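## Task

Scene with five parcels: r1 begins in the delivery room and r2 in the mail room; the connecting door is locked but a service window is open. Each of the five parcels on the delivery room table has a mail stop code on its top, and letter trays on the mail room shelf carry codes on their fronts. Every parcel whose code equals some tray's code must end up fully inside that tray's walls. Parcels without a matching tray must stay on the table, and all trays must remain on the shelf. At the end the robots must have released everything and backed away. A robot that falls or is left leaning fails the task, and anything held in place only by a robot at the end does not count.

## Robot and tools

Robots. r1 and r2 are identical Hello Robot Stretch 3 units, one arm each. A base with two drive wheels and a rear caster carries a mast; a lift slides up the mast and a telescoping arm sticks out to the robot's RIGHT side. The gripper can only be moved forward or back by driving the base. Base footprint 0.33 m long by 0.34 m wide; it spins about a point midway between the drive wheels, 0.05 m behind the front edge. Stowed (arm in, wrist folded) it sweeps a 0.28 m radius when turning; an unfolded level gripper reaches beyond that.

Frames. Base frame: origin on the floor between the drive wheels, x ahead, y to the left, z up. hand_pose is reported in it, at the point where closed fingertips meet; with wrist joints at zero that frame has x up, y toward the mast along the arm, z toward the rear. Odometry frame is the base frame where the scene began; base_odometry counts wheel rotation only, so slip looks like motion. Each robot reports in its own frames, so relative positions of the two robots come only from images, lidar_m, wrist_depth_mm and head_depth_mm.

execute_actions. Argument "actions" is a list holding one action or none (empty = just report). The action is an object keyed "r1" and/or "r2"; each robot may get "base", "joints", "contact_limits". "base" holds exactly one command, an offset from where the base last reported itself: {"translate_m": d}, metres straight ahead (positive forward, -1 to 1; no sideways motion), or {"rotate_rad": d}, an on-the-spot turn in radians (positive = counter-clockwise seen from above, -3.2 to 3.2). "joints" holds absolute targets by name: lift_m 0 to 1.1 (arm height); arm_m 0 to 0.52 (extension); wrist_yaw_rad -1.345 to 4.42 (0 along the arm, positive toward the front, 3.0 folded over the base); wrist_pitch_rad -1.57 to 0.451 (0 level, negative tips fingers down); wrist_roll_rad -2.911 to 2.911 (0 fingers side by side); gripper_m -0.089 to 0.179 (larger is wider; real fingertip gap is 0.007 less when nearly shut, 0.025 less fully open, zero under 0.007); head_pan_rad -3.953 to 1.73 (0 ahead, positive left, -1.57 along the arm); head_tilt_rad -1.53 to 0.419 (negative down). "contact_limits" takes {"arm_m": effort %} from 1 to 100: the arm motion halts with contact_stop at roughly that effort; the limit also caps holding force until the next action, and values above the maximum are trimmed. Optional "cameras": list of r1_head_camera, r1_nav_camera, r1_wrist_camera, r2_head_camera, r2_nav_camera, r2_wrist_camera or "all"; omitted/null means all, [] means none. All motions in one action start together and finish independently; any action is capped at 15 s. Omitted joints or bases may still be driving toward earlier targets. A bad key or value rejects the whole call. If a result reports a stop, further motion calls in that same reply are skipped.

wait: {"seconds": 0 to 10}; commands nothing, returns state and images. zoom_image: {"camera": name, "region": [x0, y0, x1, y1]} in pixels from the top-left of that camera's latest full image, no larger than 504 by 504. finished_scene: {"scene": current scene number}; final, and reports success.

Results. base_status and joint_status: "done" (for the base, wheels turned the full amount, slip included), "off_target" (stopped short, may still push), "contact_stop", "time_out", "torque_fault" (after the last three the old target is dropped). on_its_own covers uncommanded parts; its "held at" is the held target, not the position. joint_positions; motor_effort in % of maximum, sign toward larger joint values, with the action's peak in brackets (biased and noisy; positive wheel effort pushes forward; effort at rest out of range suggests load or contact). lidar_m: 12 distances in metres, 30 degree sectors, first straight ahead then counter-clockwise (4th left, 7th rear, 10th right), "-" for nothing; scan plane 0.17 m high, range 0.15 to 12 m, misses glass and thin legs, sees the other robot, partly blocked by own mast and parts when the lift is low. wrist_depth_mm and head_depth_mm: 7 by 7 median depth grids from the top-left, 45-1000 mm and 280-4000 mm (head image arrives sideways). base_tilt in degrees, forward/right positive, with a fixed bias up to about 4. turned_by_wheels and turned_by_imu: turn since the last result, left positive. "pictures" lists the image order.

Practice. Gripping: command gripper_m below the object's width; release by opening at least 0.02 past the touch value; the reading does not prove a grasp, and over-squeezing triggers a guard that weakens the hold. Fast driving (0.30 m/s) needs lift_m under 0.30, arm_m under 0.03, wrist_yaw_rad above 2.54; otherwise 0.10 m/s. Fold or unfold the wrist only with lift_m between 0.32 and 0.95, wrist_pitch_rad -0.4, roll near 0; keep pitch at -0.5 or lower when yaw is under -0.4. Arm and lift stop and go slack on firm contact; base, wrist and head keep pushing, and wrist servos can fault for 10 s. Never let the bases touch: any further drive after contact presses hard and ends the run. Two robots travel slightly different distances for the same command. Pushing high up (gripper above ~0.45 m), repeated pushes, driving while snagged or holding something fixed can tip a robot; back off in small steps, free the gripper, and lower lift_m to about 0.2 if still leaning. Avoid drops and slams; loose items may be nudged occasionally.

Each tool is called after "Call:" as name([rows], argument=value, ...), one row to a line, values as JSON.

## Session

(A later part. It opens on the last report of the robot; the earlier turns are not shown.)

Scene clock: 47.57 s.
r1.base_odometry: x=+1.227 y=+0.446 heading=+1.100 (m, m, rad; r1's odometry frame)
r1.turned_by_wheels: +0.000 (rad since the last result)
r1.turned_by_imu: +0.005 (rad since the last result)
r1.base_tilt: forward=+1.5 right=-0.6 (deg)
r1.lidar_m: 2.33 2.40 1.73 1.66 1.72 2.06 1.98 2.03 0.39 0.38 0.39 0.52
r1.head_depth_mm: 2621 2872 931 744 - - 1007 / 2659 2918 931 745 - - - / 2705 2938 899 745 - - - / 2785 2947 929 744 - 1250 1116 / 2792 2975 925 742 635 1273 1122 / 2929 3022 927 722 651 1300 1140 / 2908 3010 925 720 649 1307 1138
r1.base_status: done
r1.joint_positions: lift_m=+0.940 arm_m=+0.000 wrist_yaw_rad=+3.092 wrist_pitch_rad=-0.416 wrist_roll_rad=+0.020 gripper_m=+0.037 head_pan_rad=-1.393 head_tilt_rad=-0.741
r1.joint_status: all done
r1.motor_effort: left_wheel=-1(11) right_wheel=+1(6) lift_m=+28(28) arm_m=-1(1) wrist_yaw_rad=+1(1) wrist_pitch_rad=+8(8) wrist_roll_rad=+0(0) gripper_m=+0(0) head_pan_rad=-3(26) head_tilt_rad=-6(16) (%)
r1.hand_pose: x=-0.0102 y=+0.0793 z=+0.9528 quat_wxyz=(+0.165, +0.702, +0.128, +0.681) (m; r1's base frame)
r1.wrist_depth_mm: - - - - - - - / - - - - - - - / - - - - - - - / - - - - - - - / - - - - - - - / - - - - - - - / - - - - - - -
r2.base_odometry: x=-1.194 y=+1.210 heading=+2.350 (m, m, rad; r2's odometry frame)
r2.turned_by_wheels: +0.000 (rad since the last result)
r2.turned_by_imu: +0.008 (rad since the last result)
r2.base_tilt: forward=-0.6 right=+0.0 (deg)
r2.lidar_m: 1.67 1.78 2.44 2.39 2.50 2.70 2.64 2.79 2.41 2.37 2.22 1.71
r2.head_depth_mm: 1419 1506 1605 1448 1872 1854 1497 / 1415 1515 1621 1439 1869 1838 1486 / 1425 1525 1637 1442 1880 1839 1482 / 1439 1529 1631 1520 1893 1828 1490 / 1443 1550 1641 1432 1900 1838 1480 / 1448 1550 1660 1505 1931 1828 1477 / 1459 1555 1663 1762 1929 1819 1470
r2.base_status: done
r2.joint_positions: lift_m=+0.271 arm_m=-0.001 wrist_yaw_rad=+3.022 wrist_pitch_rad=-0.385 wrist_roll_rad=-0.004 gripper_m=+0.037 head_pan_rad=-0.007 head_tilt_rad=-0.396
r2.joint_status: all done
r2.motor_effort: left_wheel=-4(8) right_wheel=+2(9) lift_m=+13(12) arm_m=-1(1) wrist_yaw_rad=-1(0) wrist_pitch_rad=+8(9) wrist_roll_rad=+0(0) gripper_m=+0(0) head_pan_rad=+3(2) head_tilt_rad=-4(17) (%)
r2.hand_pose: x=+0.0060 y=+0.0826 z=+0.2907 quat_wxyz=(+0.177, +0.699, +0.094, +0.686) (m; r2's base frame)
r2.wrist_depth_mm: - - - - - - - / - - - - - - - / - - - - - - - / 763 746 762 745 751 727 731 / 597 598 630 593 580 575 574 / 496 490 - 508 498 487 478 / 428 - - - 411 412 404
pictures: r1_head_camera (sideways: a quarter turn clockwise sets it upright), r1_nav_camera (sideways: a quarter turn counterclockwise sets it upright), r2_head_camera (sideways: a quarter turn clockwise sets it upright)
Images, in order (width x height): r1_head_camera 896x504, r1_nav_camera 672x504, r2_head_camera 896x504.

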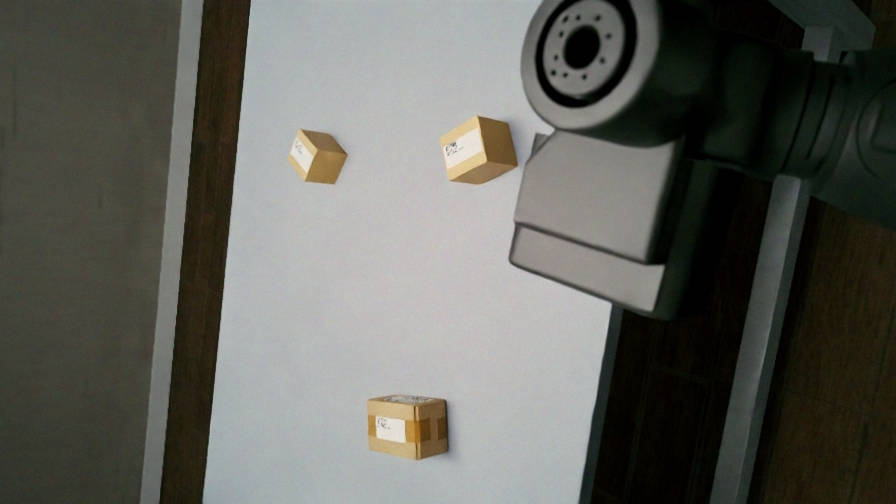

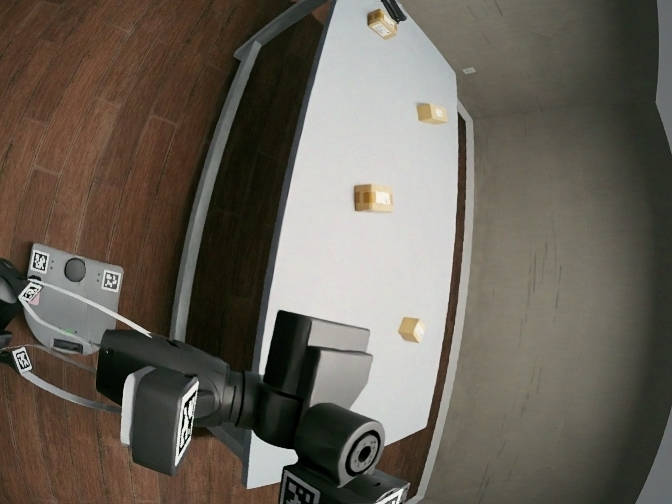

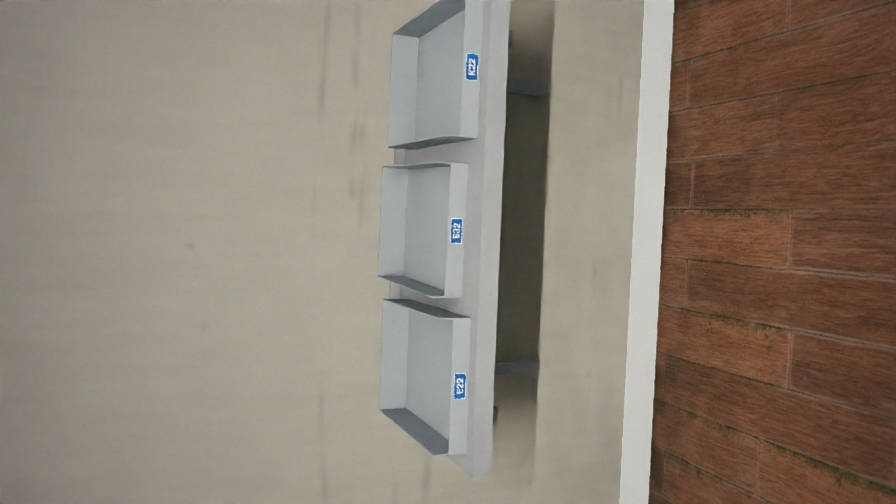

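Call:
zoom_image(camera="r2_head_camera", region=[440, 40, 500, 420])

Call:
zoom_image(camera="r1_head_camera", region=[430, 110, 520, 190])

Call:
zoom_image(camera="r1_head_camera", region=[280, 120, 355, 190])

Call:
zoom_image(camera="r1_head_camera", region=[360, 390, 455, 465])

Region (440, 40, 500, 420) of r2_head_camera's 896x504 image, scaled by 1.326, with more detail than that image has; it fills the left 80 columns of this view, and the rest is white.

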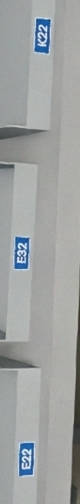

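Region (430, 110, 520, 190) of r1_head_camera's 896x504 image, scaled by 5.600, with more detail than that image has.

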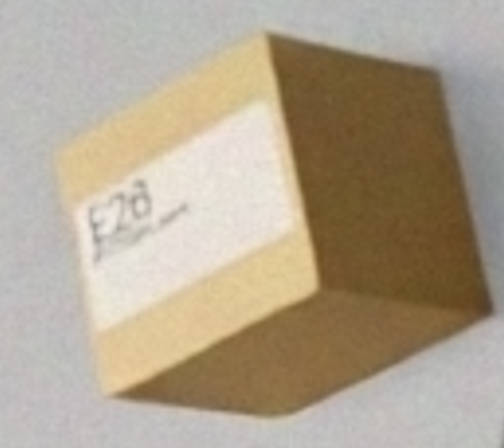

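Region (280, 120, 355, 190) of r1_head_camera's 896x504 image, scaled by 6.720, with more detail than that image has; it fills the top 470 rows of this view, and the rest is white.

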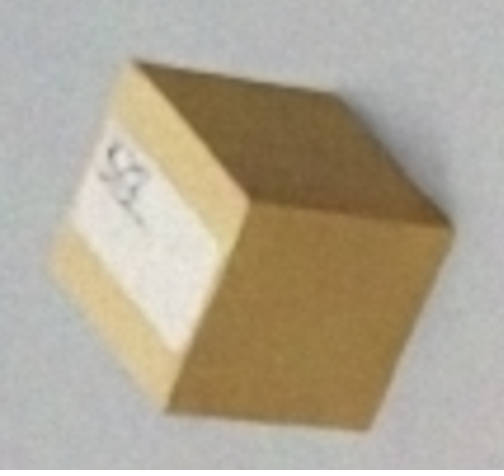

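Region (360, 390, 455, 465) of r1_head_camera's 896x504 image, scaled by 5.305, with more detail than that image has; it fills the top 398 rows of this view, and the rest is white.

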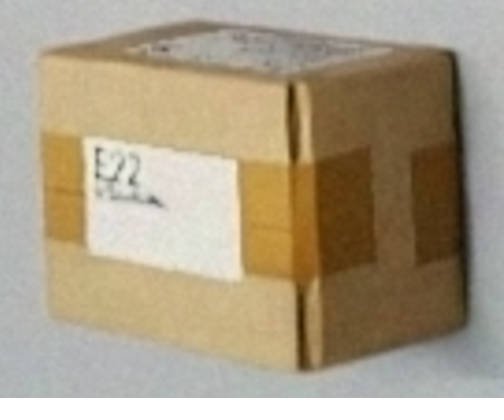

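Call:
zoom_image(camera="r2_head_camera", region=[440, 45, 500, 90])

Call:
zoom_image(camera="r2_head_camera", region=[430, 210, 490, 255])

Call:
zoom_image(camera="r2_head_camera", region=[430, 365, 490, 410])

Region (440, 45, 500, 90) of r2_head_camera's 896x504 image, scaled by 8.400, with more detail than that image has; it fills the top 378 rows of this view, and the rest is white.

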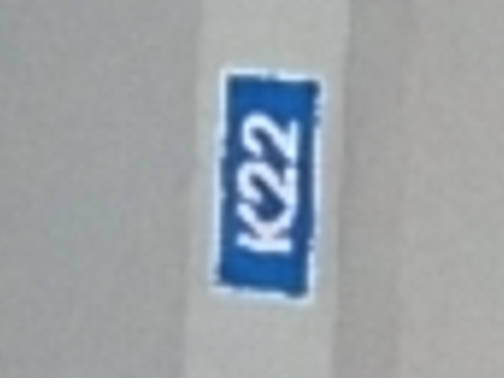

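Region (430, 210, 490, 255) of r2_head_camera's 896x504 image, scaled by 8.400, with more detail than that image has; it fills the top 378 rows of this view, and the rest is white.

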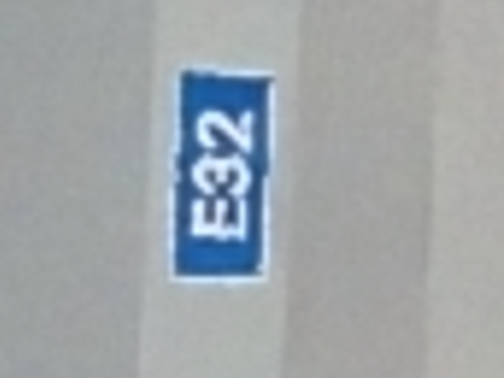

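Region (430, 365, 490, 410) of r2_head_camera's 896x504 image, scaled by 8.400, with more detail than that image has; it fills the top 378 rows of this view, and the rest is white.

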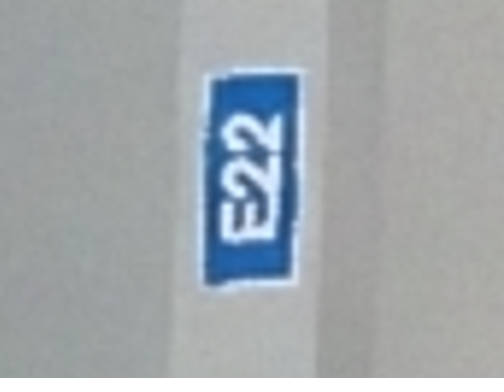

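Call:
execute_actions([
  {"r1": {"joints": {"wrist_yaw_rad": 0.0, "head_pan_rad": -1.0, "head_tilt_rad": -0.6}}, "r2": {"base": {"rotate_rad": -0.135}}},
], cameras=["r1_head_camera", "r1_wrist_camera"])

Scene clock: 59.10 s.
r1.base_odometry: x=+1.227 y=+0.446 heading=+1.100 (m, m, rad; r1's odometry frame)
r1.turned_by_wheels: +0.000 (rad since the last result)
r1.turned_by_imu: +0.001 (rad since the last result)
r1.base_tilt: forward=+1.5 right=-0.5 (deg)
r1.lidar_m: 2.33 2.40 1.73 1.66 1.72 2.06 1.98 2.04 0.39 0.38 0.39 0.53
r1.head_depth_mm: 2635 2944 2930 878 698 578 1158 / 2800 3125 2933 882 698 578 1200 / 2983 3308 1194 881 697 606 1202 / 3143 3521 1187 877 693 1336 1175 / 3190 3533 1129 880 694 1401 1146 / 2820 3061 1180 873 736 1403 1195 / 2517 2711 1182 872 1592 1337 1198
r1.base_status: not commanded
r1.joint_positions: lift_m=+0.940 arm_m=+0.000 wrist_yaw_rad=+0.002 wrist_pitch_rad=-0.416 wrist_roll_rad=+0.020 gripper_m=+0.037 head_pan_rad=-1.007 head_tilt_rad=-0.606
r1.joint_status: all done
r1.motor_effort: left_wheel=-2(1) right_wheel=+1(2) lift_m=+29(28) arm_m=-1(1) wrist_yaw_rad=-1(1) wrist_pitch_rad=+8(8) wrist_roll_rad=+0(0) gripper_m=+0(0) head_pan_rad=+4(27) head_tilt_rad=+4(22) (%)
r1.hand_pose: x=-0.0211 y=-0.3696 z=+0.9528 quat_wxyz=(+0.685, +0.146, -0.698, -0.147) (m; r1's base frame)
r1.wrist_depth_mm: - - - - - - - / - - - - - - - / 668 680 676 641 681 - - / 524 519 523 525 522 548 - / 382 425 437 385 436 425 - / 358 357 348 351 352 359 374 / 309 312 309 310 308 313 312
r2.base_odometry: x=-1.194 y=+1.210 heading=+2.215 (m, m, rad; r2's odometry frame)
r2.turned_by_wheels: -0.135 (rad since the last result)
r2.turned_by_imu: -0.137 (rad since the last result)
r2.base_tilt: forward=-0.5 right=+0.0 (deg)
r2.lidar_m: 1.67 1.71 2.23 2.39 2.44 2.79 2.64 2.69 2.51 2.37 2.42 1.77
r2.head_depth_mm: 1476 1568 1684 1801 1963 1844 1499 / 1462 1570 1657 1637 1951 1843 1487 / 1448 1548 1653 1527 1904 1846 1494 / 1437 1528 1645 1511 1908 1832 1494 / 1424 1527 1620 1502 1888 1835 1486 / 1423 1523 1624 1461 1868 1824 1477 / 1415 1500 1597 1495 1837 1812 1473
r2.base_status: done
r2.joint_positions: lift_m=+0.271 arm_m=-0.001 wrist_yaw_rad=+3.022 wrist_pitch_rad=-0.385 wrist_roll_rad=-0.004 gripper_m=+0.037 head_pan_rad=-0.007 head_tilt_rad=-0.396
r2.joint_status: not commanded
r2.motor_effort: left_wheel=+2(12) right_wheel=-1(6) lift_m=+12(12) arm_m=-1(1) wrist_yaw_rad=+0(0) wrist_pitch_rad=+9(9) wrist_roll_rad=+0(1) gripper_m=+0(1) head_pan_rad=+3(2) head_tilt_rad=-3(3) (%)
r2.hand_pose: x=+0.0060 y=+0.0826 z=+0.2907 quat_wxyz=(+0.177, +0.699, +0.094, +0.686) (m; r2's base frame)
r2.wrist_depth_mm: - - - - - - - / - - - - - - - / - - - - - - - / 738 764 742 737 732 737 727 / 590 604 607 598 603 598 583 / 497 492 - 509 486 483 478 / 430 - - - 408 413 414
pictures: r1_head_camera (sideways: a quarter turn clockwise sets it upright), r1_wrist_camera
Images, in order (width x height): r1_head_camera 896x504, r1_wrist_camera 644x364.

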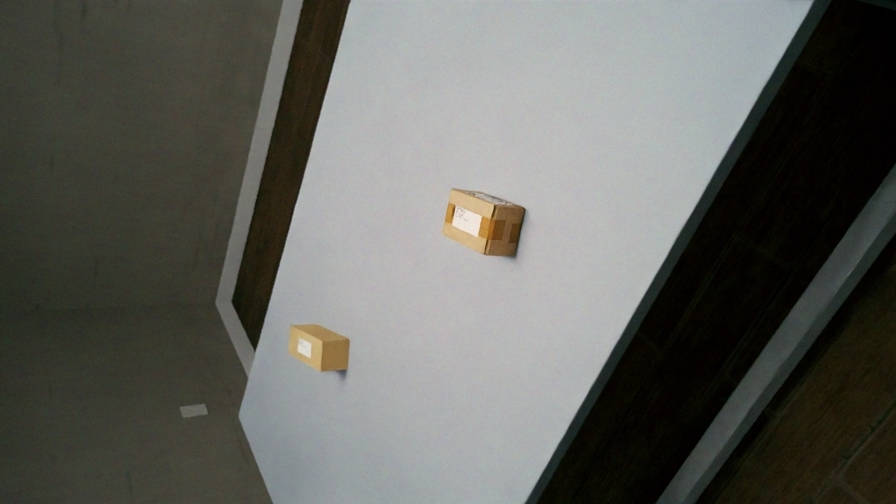

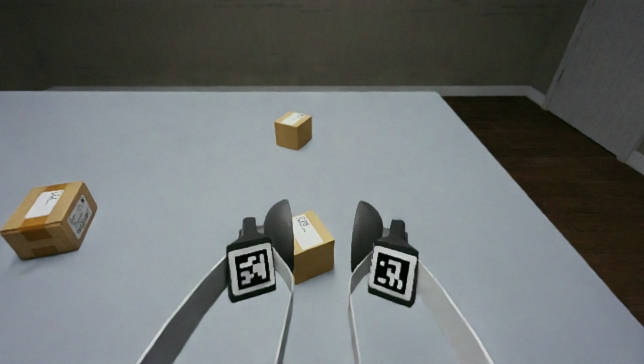

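Call:
execute_actions([
  {"r1": {"joints": {"arm_m": 0.3, "lift_m": 1.02, "wrist_pitch_rad": -0.7, "gripper_m": 0.12}}, "r2": {"base": {"translate_m": -1.0}}},
], cameras=["r1_wrist_camera"])

Scene clock: 66.97 s.
r1.base_odometry: x=+1.227 y=+0.446 heading=+1.100 (m, m, rad; r1's odometry frame)
r1.turned_by_wheels: +0.000 (rad since the last result)
r1.turned_by_imu: +0.002 (rad since the last result)
r1.base_tilt: forward=+1.6 right=-0.6 (deg)
r1.lidar_m: 2.33 2.40 1.74 1.66 1.72 2.06 1.98 2.04 0.39 0.38 0.39 0.52
r1.head_depth_mm: 2641 2908 2929 886 700 579 1152 / 2785 3051 2892 881 698 579 1199 / 2996 3302 1200 878 696 607 1208 / 3143 3520 1186 876 696 1333 1178 / 3208 3561 1127 875 695 1384 1147 / 2842 3047 1178 872 735 1391 1200 / 2553 2755 1176 867 1591 1330 1195
r1.base_status: not commanded
r1.joint_positions: lift_m=+1.020 arm_m=+0.300 wrist_yaw_rad=+0.001 wrist_pitch_rad=-0.712 wrist_roll_rad=+0.020 gripper_m=+0.120 head_pan_rad=-1.007 head_tilt_rad=-0.606
r1.joint_status: all done
r1.motor_effort: left_wheel=-1(2) right_wheel=+1(1) lift_m=+28(29) arm_m=+2(2) wrist_yaw_rad=+0(1) wrist_pitch_rad=+5(9) wrist_roll_rad=+0(0) gripper_m=+0(87) head_pan_rad=+4(3) head_tilt_rad=+4(4) (%)
r1.hand_pose: x=-0.0215 y=-0.6230 z=+0.9729 quat_wxyz=(+0.656, +0.244, -0.669, -0.249) (m; r1's base frame)
r1.wrist_depth_mm: - - - - - - - / 598 600 591 596 595 - - / 514 513 509 506 504 527 - / 446 447 433 435 444 442 - / 396 405 393 394 394 404 - / 357 360 359 354 357 360 364 / 326 326 325 322 321 322 325
r2.base_odometry: x=-0.594 y=+0.410 heading=+2.215 (m, m, rad; r2's odometry frame)
r2.turned_by_wheels: +0.000 (rad since the last result)
r2.turned_by_imu: -0.010 (rad since the last result)
r2.base_tilt: forward=-0.5 right=+0.0 (deg)
r2.lidar_m: 2.66 2.72 2.47 2.29 2.35 1.75 1.64 1.68 2.17 2.44 2.49 2.84
r2.head_depth_mm: 2389 2525 2729 2977 2416 1846 1485 / 2384 2513 2675 2899 2408 1849 1486 / 2348 2512 2646 2863 2433 1839 1485 / 2342 2490 2581 2873 2398 1842 1475 / 2304 2448 2567 2825 2386 1812 1474 / 2290 2437 2506 2801 2401 1822 1484 / 2302 2402 2581 2800 2367 1819 1477
r2.base_status: done
r2.joint_positions: lift_m=+0.271 arm_m=-0.001 wrist_yaw_rad=+3.022 wrist_pitch_rad=-0.385 wrist_roll_rad=-0.004 gripper_m=+0.037 head_pan_rad=-0.007 head_tilt_rad=-0.396
r2.joint_status: not commanded
r2.motor_effort: left_wheel=+2(11) right_wheel=-2(7) lift_m=+12(12) arm_m=+0(1) wrist_yaw_rad=-1(1) wrist_pitch_rad=+9(9) wrist_roll_rad=+1(0) gripper_m=+0(1) head_pan_rad=+3(2) head_tilt_rad=-3(3) (%)
r2.hand_pose: x=+0.0060 y=+0.0826 z=+0.2907 quat_wxyz=(+0.177, +0.699, +0.094, +0.686) (m; r2's base frame)
r2.wrist_depth_mm: - - - - - - - / - - - - - - - / - - - - - - - / 759 742 748 753 734 738 725 / 598 592 623 577 589 584 571 / 500 476 - 503 498 491 484 / 429 - - - 410 409 407
pictures: r1_wrist_camera
Images, in order (width x height): r1_wrist_camera 644x364.

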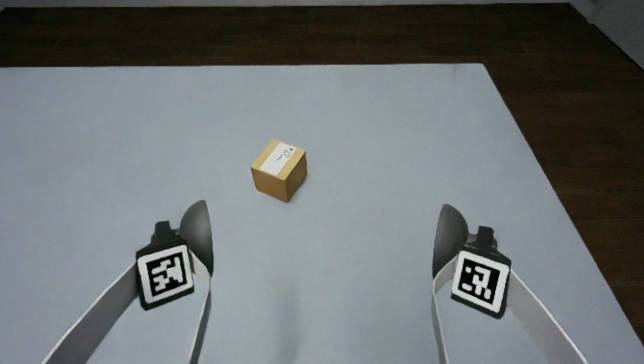

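Call:
zoom_image(camera="r1_wrist_camera", region=[240, 130, 320, 210])

Region (240, 130, 320, 210) of r1_wrist_camera's 644x364 image, scaled by 6.300.

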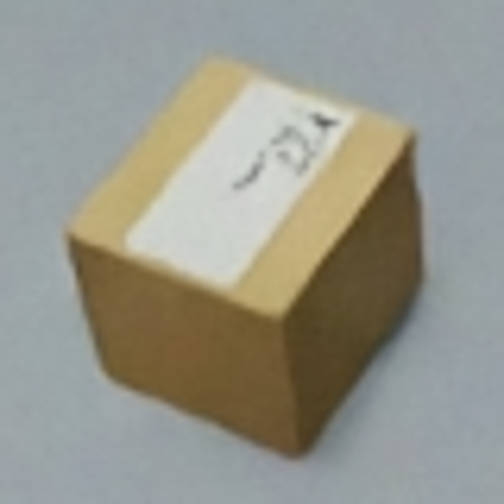

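Call:
execute_actions([
  {"r1": {"base": {"translate_m": 0.15}, "joints": {"arm_m": 0.47, "lift_m": 0.92, "wrist_pitch_rad": -0.52, "wrist_yaw_rad": -0.49, "head_pan_rad": -0.9, "head_tilt_rad": -0.55}}, "r2": {"base": {"translate_m": -0.95}}},
], cameras=["r1_wrist_camera", "r1_head_camera"])

Scene clock: 84.13 s.
r1.base_odometry: x=+1.295 y=+0.579 heading=+1.100 (m, m, rad; r1's odometry frame)
r1.turned_by_wheels: +0.000 (rad since the last result)
r1.turned_by_imu: +0.002 (rad since the last result)
r1.base_tilt: forward=+1.5 right=-0.6 (deg)
r1.lidar_m: 2.18 2.25 1.74 1.66 1.72 2.22 2.13 0.54 0.39 0.37 0.39 0.52
r1.head_depth_mm: 2745 3017 3075 948 688 600 532 / 2933 3159 3207 944 732 598 1183 / 3074 3483 3206 949 734 613 1221 / 2945 3280 1325 944 731 1346 1233 / 2659 2938 1323 936 730 1398 1148 / 2384 2646 2645 938 777 1448 1201 / 2198 2350 2495 923 1655 1372 1219
r1.base_status: done
r1.joint_positions: lift_m=+0.920 arm_m=+0.470 wrist_yaw_rad=-0.489 wrist_pitch_rad=-0.539 wrist_roll_rad=+0.020 gripper_m=+0.120 head_pan_rad=-0.907 head_tilt_rad=-0.557
r1.joint_status: all done
r1.motor_effort: left_wheel=-1(3) right_wheel=+1(2) lift_m=+22(23) arm_m=+1(2) wrist_yaw_rad=+0(1) wrist_pitch_rad=+9(10) wrist_roll_rad=+0(0) gripper_m=+1(0) head_pan_rad=+4(17) head_tilt_rad=+4(13) (%)
r1.hand_pose: x=-0.1190 y=-0.7978 z=+0.9066 quat_wxyz=(+0.609, +0.015, -0.713, -0.348) (m; r1's base frame)
r1.wrist_depth_mm: - - - - - - - / - - - - - - - / - - - 480 488 - - / - 395 396 400 401 398 - / 339 350 338 339 339 350 341 / 295 298 295 245 295 303 296 / 268 259 262 235 262 262 262
r2.base_odometry: x=-0.023 y=-0.349 heading=+2.215 (m, m, rad; r2's odometry frame)
r2.turned_by_wheels: +0.000 (rad since the last result)
r2.turned_by_imu: -0.010 (rad since the last result)
r2.base_tilt: forward=-0.5 right=+0.0 (deg)
r2.lidar_m: 3.59 3.49 2.37 2.23 1.09 0.75 0.70 0.71 0.92 2.09 2.56 3.28
r2.head_depth_mm: 3250 3456 3685 3521 2403 1853 1490 / 3275 3430 3747 3507 2416 1848 1491 / 3248 3476 3687 3494 2383 1830 1490 / 3177 3353 3652 3438 2367 1826 1479 / 3109 3357 3562 3390 2397 1823 1482 / 3111 3371 3613 3411 2366 1824 1490 / 3106 3281 3517 3404 2378 1812 1472
r2.base_status: done
r2.joint_positions: lift_m=+0.271 arm_m=-0.001 wrist_yaw_rad=+3.022 wrist_pitch_rad=-0.385 wrist_roll_rad=-0.004 gripper_m=+0.037 head_pan_rad=-0.007 head_tilt_rad=-0.396
r2.joint_status: not commanded
r2.motor_effort: left_wheel=+2(9) right_wheel=-1(8) lift_m=+12(12) arm_m=-1(1) wrist_yaw_rad=-1(1) wrist_pitch_rad=+9(9) wrist_roll_rad=+0(0) gripper_m=+0(0) head_pan_rad=+3(3) head_tilt_rad=-3(3) (%)
r2.hand_pose: x=+0.0060 y=+0.0826 z=+0.2907 quat_wxyz=(+0.177, +0.699, +0.094, +0.686) (m; r2's base frame)
r2.wrist_depth_mm: - - - - - - - / - - - - - - - / - - - - - - - / 756 764 742 737 727 739 737 / 598 596 603 587 596 593 577 / 488 497 - 504 493 490 484 / 433 - - - 408 413 410
pictures: r1_head_camera (sideways: a quarter turn clockwise sets it upright), r1_wrist_camera
Images, in order (width x height): r1_head_camera 896x504, r1_wrist_camera 644x364.

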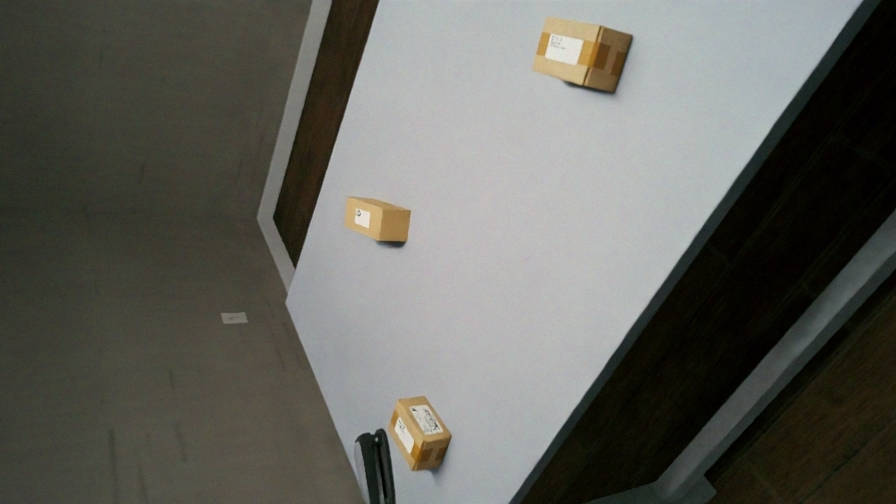

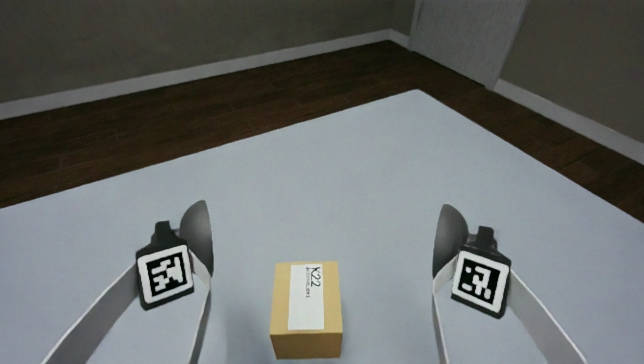

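Call:
zoom_image(camera="r1_wrist_camera", region=[260, 255, 360, 345])

Call:
zoom_image(camera="r1_head_camera", region=[335, 190, 420, 250])

Call:
zoom_image(camera="r1_head_camera", region=[350, 390, 460, 490])

Region (260, 255, 360, 345) of r1_wrist_camera's 644x364 image, scaled by 5.040; it fills the top 454 rows of this view, and the rest is white.

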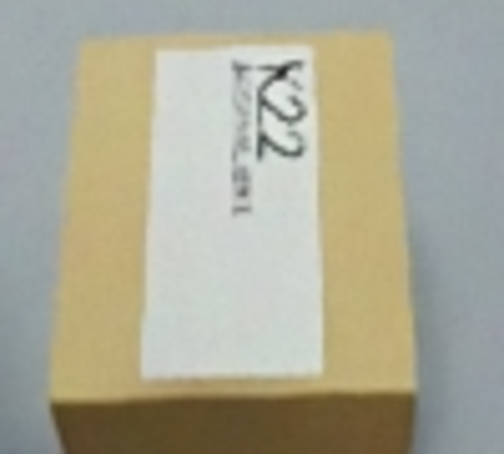

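Region (335, 190, 420, 250) of r1_head_camera's 896x504 image, scaled by 5.929, with more detail than that image has; it fills the top 356 rows of this view, and the rest is white.

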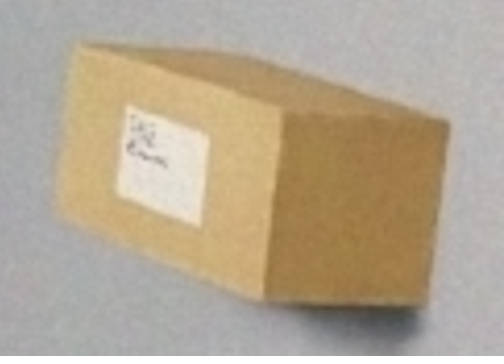

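Region (350, 390, 460, 490) of r1_head_camera's 896x504 image, scaled by 4.582, with more detail than that image has; it fills the top 458 rows of this view, and the rest is white.

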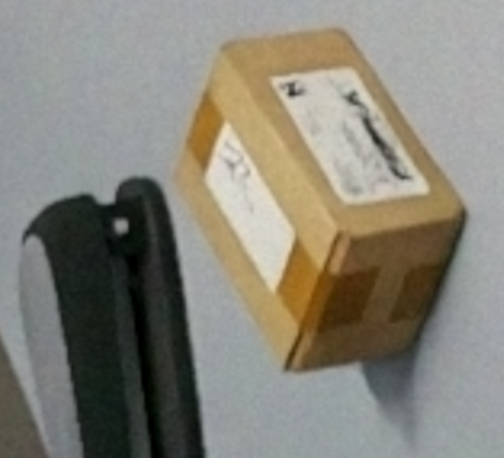

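Call:
execute_actions([
  {"r1": {"joints": {"arm_m": 0.49, "lift_m": 0.825}}, "r2": {"base": {"rotate_rad": -1.47}, "joints": {"head_pan_rad": -1.57, "head_tilt_rad": -0.5}}},
], cameras=["r1_wrist_camera", "r2_head_camera", "r2_nav_camera"])

Scene clock: 90.40 s.
r1.base_odometry: x=+1.295 y=+0.579 heading=+1.100 (m, m, rad; r1's odometry frame)
r1.turned_by_wheels: +0.000 (rad since the last result)
r1.turned_by_imu: +0.002 (rad since the last result)
r1.base_tilt: forward=+1.5 right=-0.6 (deg)
r1.lidar_m: 2.18 2.25 1.74 1.66 1.71 2.21 2.12 0.54 0.39 0.37 0.39 0.52
r1.head_depth_mm: 2724 2970 3059 949 689 601 531 / 2963 3213 3263 948 734 600 1181 / 3127 3408 3162 943 732 614 1223 / 2988 3256 1330 942 730 1342 1219 / 2696 2909 1318 939 733 1420 1144 / 2371 2622 2619 938 777 1441 1189 / 2199 2358 2480 927 1657 1371 1214
r1.base_status: not commanded
r1.joint_positions: lift_m=+0.825 arm_m=+0.490 wrist_yaw_rad=-0.489 wrist_pitch_rad=-0.539 wrist_roll_rad=+0.020 gripper_m=+0.120 head_pan_rad=-0.907 head_tilt_rad=-0.557
r1.joint_status: all done
r1.motor_effort: left_wheel=-1(1) right_wheel=+1(1) lift_m=+22(22) arm_m=+1(1) wrist_yaw_rad=+0(1) wrist_pitch_rad=+9(10) wrist_roll_rad=+0(0) gripper_m=+0(0) head_pan_rad=+3(2) head_tilt_rad=+4(4) (%)
r1.hand_pose: x=-0.1190 y=-0.8178 z=+0.8116 quat_wxyz=(+0.609, +0.015, -0.713, -0.348) (m; r1's base frame)
r1.wrist_depth_mm: - - - - - - - / - - - 400 402 402 - / 316 318 314 314 316 315 318 / 260 258 259 260 258 259 261 / 220 228 221 159 220 227 221 / 192 191 186 145 189 196 193 / 174 170 170 166 170 171 171
r2.base_odometry: x=-0.023 y=-0.349 heading=+0.745 (m, m, rad; r2's odometry frame)
r2.turned_by_wheels: -1.470 (rad since the last result)
r2.turned_by_imu: -1.487 (rad since the last result)
r2.base_tilt: forward=-0.6 right=+0.0 (deg)
r2.lidar_m: 2.51 2.62 3.65 3.60 3.13 2.30 2.23 0.97 0.72 0.70 0.73 1.01
r2.head_depth_mm: - - - 862 719 910 1025 / - - - 857 716 906 1034 / - - 3740 858 715 913 1035 / - 3311 3949 854 714 915 1038 / - 2976 3898 848 708 918 1040 / - - 3901 848 707 920 1044 / - - 3014 786 706 922 1050
r2.base_status: done
r2.joint_positions: lift_m=+0.271 arm_m=-0.001 wrist_yaw_rad=+3.022 wrist_pitch_rad=-0.385 wrist_roll_rad=-0.004 gripper_m=+0.037 head_pan_rad=-1.563 head_tilt_rad=-0.494
r2.joint_status: all done
r2.motor_effort: left_wheel=+2(14) right_wheel=-1(7) lift_m=+12(12) arm_m=-1(0) wrist_yaw_rad=+0(1) wrist_pitch_rad=+9(9) wrist_roll_rad=+1(0) gripper_m=+0(1) head_pan_rad=-2(32) head_tilt_rad=-4(17) (%)
r2.hand_pose: x=+0.0060 y=+0.0826 z=+0.2907 quat_wxyz=(+0.177, +0.699, +0.094, +0.686) (m; r2's base frame)
r2.wrist_depth_mm: - - - - - - - / - - - - - - - / - - - - - - - / 754 764 749 748 724 724 742 / 593 599 616 588 578 584 581 / 496 489 - 511 493 483 484 / 433 - - - 420 414 407
pictures: r1_wrist_camera, r2_head_camera (sideways: a quarter turn clockwise sets it upright), r2_nav_camera (sideways: a quarter turn counterclockwise sets it upright)
Images, in order (width x height): r1_wrist_camera 644x364, r2_head_camera 896x504, r2_nav_camera 672x504.

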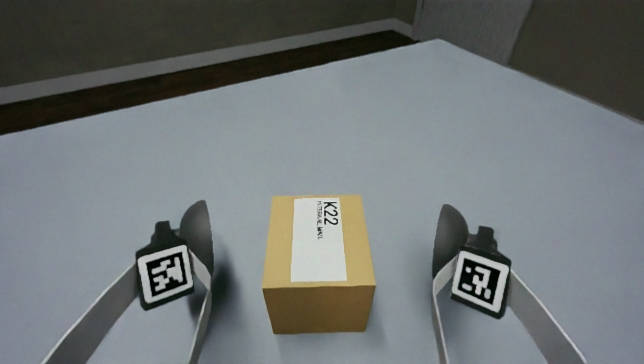

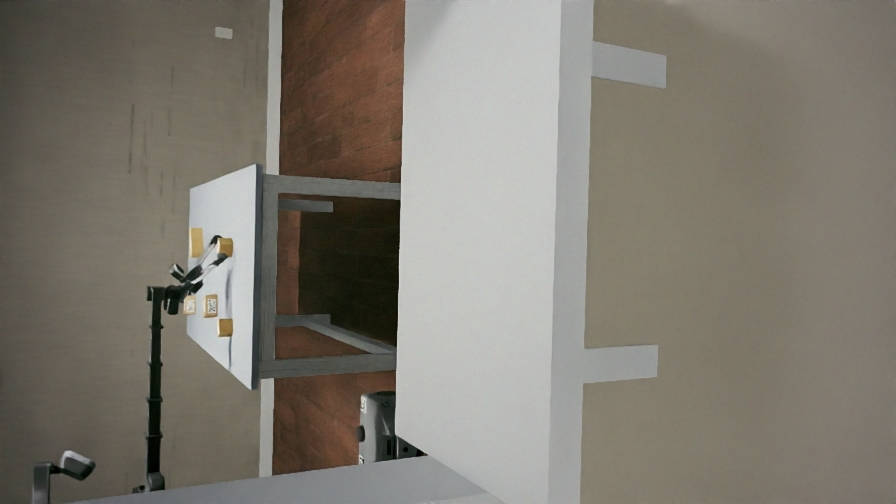

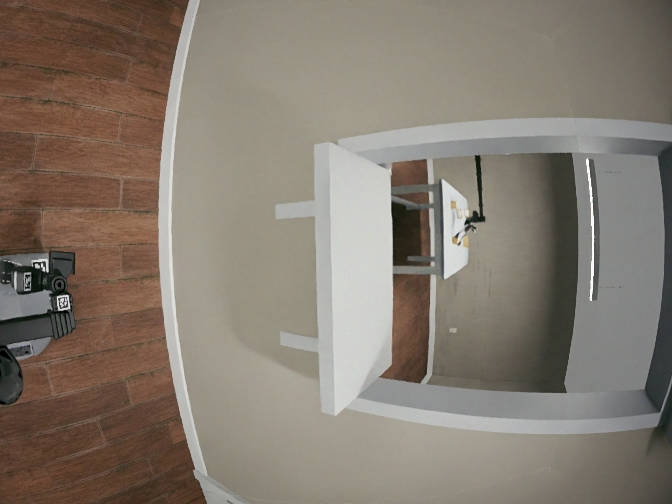

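Call:
zoom_image(camera="r2_head_camera", region=[140, 210, 270, 340])

Region (140, 210, 270, 340) of r2_head_camera's 896x504 image, scaled by 3.877, with more detail than that image has.

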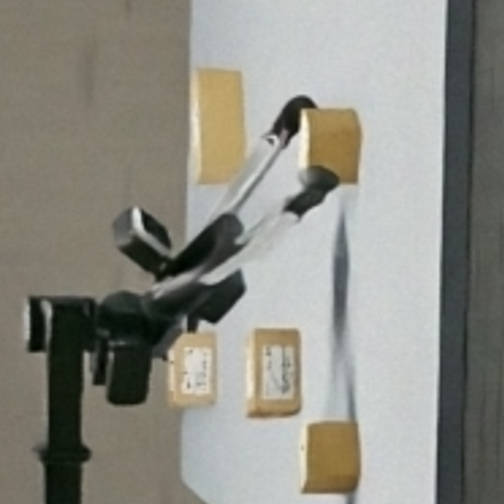

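Call:
execute_actions([
  {"r1": {"joints": {"lift_m": 0.797}}, "r2": {"joints": {"lift_m": 0.5}}},
], cameras=["r1_wrist_camera", "r2_head_camera"])

Scene clock: 95.90 s.
r1.base_odometry: x=+1.295 y=+0.579 heading=+1.100 (m, m, rad; r1's odometry frame)
r1.turned_by_wheels: +0.000 (rad since the last result)
r1.turned_by_imu: +0.002 (rad since the last result)
r1.base_tilt: forward=+1.5 right=-0.6 (deg)
r1.lidar_m: 2.18 2.25 1.73 1.66 1.72 2.22 2.12 0.55 0.39 0.38 0.39 0.52
r1.head_depth_mm: 2730 2965 3042 949 687 601 532 / 2877 3186 3245 949 733 599 1182 / 3146 3424 3230 945 731 614 1231 / 3017 3308 1331 944 729 1351 1230 / 2687 2931 1324 940 731 1412 1143 / 2371 2641 2632 938 779 1445 1191 / 2186 2370 2487 926 1669 1368 1218
r1.base_status: not commanded
r1.joint_positions: lift_m=+0.797 arm_m=+0.490 wrist_yaw_rad=-0.489 wrist_pitch_rad=-0.532 wrist_roll_rad=+0.020 gripper_m=+0.120 head_pan_rad=-0.907 head_tilt_rad=-0.557
r1.joint_status: all done
r1.motor_effort: left_wheel=-1(2) right_wheel=+0(1) lift_m=+19(21) arm_m=+1(1) wrist_yaw_rad=+0(0) wrist_pitch_rad=+5(9) wrist_roll_rad=+0(0) gripper_m=+0(1) head_pan_rad=+3(3) head_tilt_rad=+4(4) (%)
r1.hand_pose: x=-0.1196 y=-0.8188 z=+0.7853 quat_wxyz=(+0.610, +0.012, -0.713, -0.346) (m; r1's base frame)
r1.wrist_depth_mm: - - - - - - - / - - 347 350 348 346 - / 271 271 273 272 271 272 272 / 222 223 224 149 225 222 222 / 190 195 183 126 187 195 190 / 164 164 160 136 160 169 164 / - 145 145 145 145 145 146
r2.base_odometry: x=-0.023 y=-0.349 heading=+0.745 (m, m, rad; r2's odometry frame)
r2.turned_by_wheels: +0.000 (rad since the last result)
r2.turned_by_imu: +0.000 (rad since the last result)
r2.base_tilt: forward=-0.6 right=+0.0 (deg)
r2.lidar_m: 2.51 2.62 3.64 3.59 3.12 2.30 2.24 0.97 0.72 0.70 0.73 1.02
r2.head_depth_mm: - - - 860 719 909 1029 / - - - 860 716 912 1030 / - - 3694 855 715 911 1037 / - 3277 3980 850 714 915 1038 / - 3134 3931 848 710 919 1040 / - - 3922 845 706 925 1042 / - - 3022 785 705 920 1045
r2.base_status: not commanded
r2.joint_positions: lift_m=+0.499 arm_m=-0.001 wrist_yaw_rad=+3.022 wrist_pitch_rad=-0.385 wrist_roll_rad=-0.004 gripper_m=+0.037 head_pan_rad=-1.563 head_tilt_rad=-0.494
r2.joint_status: all done
r2.motor_effort: left_wheel=+1(1) right_wheel=-2(2) lift_m=+40(42) arm_m=-1(1) wrist_yaw_rad=-1(1) wrist_pitch_rad=+9(9) wrist_roll_rad=+1(0) gripper_m=+1(0) head_pan_rad=-2(2) head_tilt_rad=-4(4) (%)
r2.hand_pose: x=+0.0060 y=+0.0826 z=+0.5194 quat_wxyz=(+0.177, +0.699, +0.094, +0.686) (m; r2's base frame)
r2.wrist_depth_mm: - - - - - - - / - - - - - - - / - - - - - - - / - - - - - - - / 917 923 954 912 892 891 900 / 749 782 - 719 759 726 738 / 652 650 - 657 633 631 626
pictures: r1_wrist_camera, r2_head_camera (sideways: a quarter turn clockwise sets it upright)
Images, in order (width x height): r1_wrist_camera 644x364, r2_head_camera 896x504.

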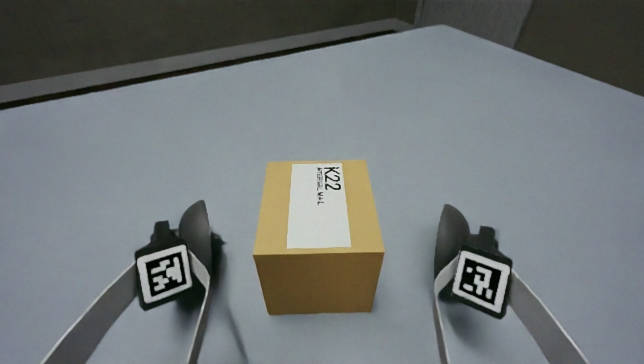

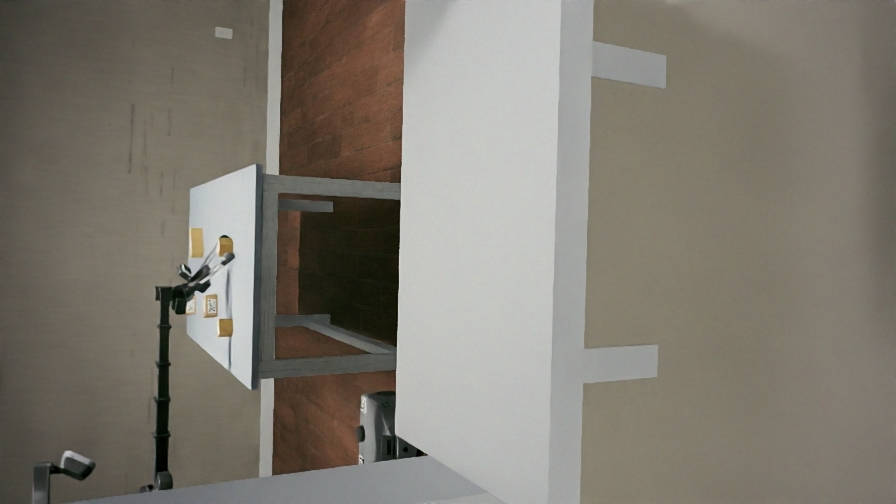

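Call:
execute_actions([
  {"r1": {"joints": {"lift_m": 0.808, "gripper_m": 0.01}}, "r2": {"joints": {"lift_m": 0.6}}},
], cameras=["r1_wrist_camera"])

Scene clock: 99.43 s.
r1.base_odometry: x=+1.295 y=+0.579 heading=+1.100 (m, m, rad; r1's odometry frame)
r1.turned_by_wheels: +0.000 (rad since the last result)
r1.turned_by_imu: +0.001 (rad since the last result)
r1.base_tilt: forward=+1.5 right=-0.6 (deg)
r1.lidar_m: 2.18 2.25 1.74 1.66 1.72 2.22 2.13 0.54 0.39 0.37 0.39 0.52
r1.head_depth_mm: 2715 2962 3115 947 688 599 531 / 2905 3139 3240 945 732 600 1182 / 3141 3396 3278 949 727 613 1219 / 2967 3361 1330 943 732 1338 1222 / 2693 2961 1328 941 728 1400 1150 / 2410 2587 2642 938 775 1439 1195 / 2191 2371 2529 926 1656 1373 1228
r1.base_status: not commanded
r1.joint_positions: lift_m=+0.808 arm_m=+0.490 wrist_yaw_rad=-0.489 wrist_pitch_rad=-0.535 wrist_roll_rad=+0.020 gripper_m=+0.011 head_pan_rad=-0.907 head_tilt_rad=-0.557
r1.joint_status: all done
r1.motor_effort: left_wheel=-1(1) right_wheel=+1(1) lift_m=+28(29) arm_m=+1(1) wrist_yaw_rad=-1(1) wrist_pitch_rad=+7(7) wrist_roll_rad=+0(0) gripper_m=-21(99) head_pan_rad=+4(3) head_tilt_rad=+5(4) (%)
r1.hand_pose: x=-0.1193 y=-0.8184 z=+0.7952 quat_wxyz=(+0.610, +0.013, -0.713, -0.347) (m; r1's base frame)
r1.wrist_depth_mm: - - - - - - - / - - 366 368 366 368 - / 286 287 287 288 288 288 287 / 236 238 235 163 238 238 235 / 200 200 200 138 201 201 203 / 175 174 166 136 166 174 175 / 154 154 155 154 155 155 154
r2.base_odometry: x=-0.023 y=-0.349 heading=+0.745 (m, m, rad; r2's odometry frame)
r2.turned_by_wheels: +0.000 (rad since the last result)
r2.turned_by_imu: +0.000 (rad since the last result)
r2.base_tilt: forward=-0.6 right=+0.0 (deg)
r2.lidar_m: 2.51 2.62 3.66 3.61 3.13 2.30 2.23 0.97 0.72 0.70 0.73 1.02
r2.head_depth_mm: - - - 862 721 907 1031 / - - - 858 718 911 1032 / - - 3701 853 714 914 1031 / - 3333 3882 851 711 915 1042 / - 3106 3959 848 710 917 1044 / - - 3943 845 707 923 1049 / - - 3003 789 706 921 1047
r2.base_status: not commanded
r2.joint_positions: lift_m=+0.599 arm_m=-0.001 wrist_yaw_rad=+3.022 wrist_pitch_rad=-0.385 wrist_roll_rad=-0.004 gripper_m=+0.037 head_pan_rad=-1.563 head_tilt_rad=-0.494
r2.joint_status: all done
r2.motor_effort: left_wheel=+2(2) right_wheel=-1(2) lift_m=+40(41) arm_m=-1(1) wrist_yaw_rad=+0(1) wrist_pitch_rad=+9(9) wrist_roll_rad=+0(0) gripper_m=+0(0) head_pan_rad=-2(2) head_tilt_rad=-4(4) (%)
r2.hand_pose: x=+0.0060 y=+0.0826 z=+0.6194 quat_wxyz=(+0.177, +0.699, +0.094, +0.686) (m; r2's base frame)
r2.wrist_depth_mm: - - - - - - - / - - - - - - - / - - - - - - - / - - - - - - - / - - - - - - - / 885 877 - 872 883 849 859 / 753 749 - 764 728 731 714
pictures: r1_wrist_camera
Images, in order (width x height): r1_wrist_camera 644x364.

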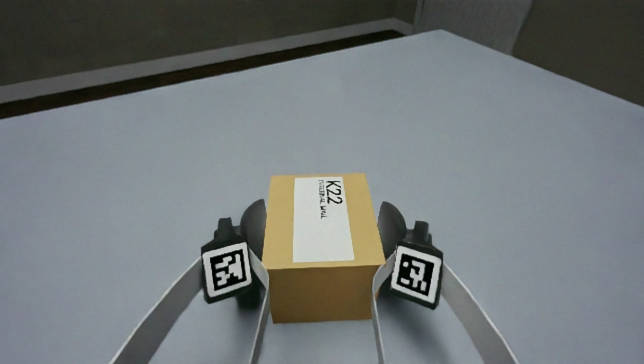

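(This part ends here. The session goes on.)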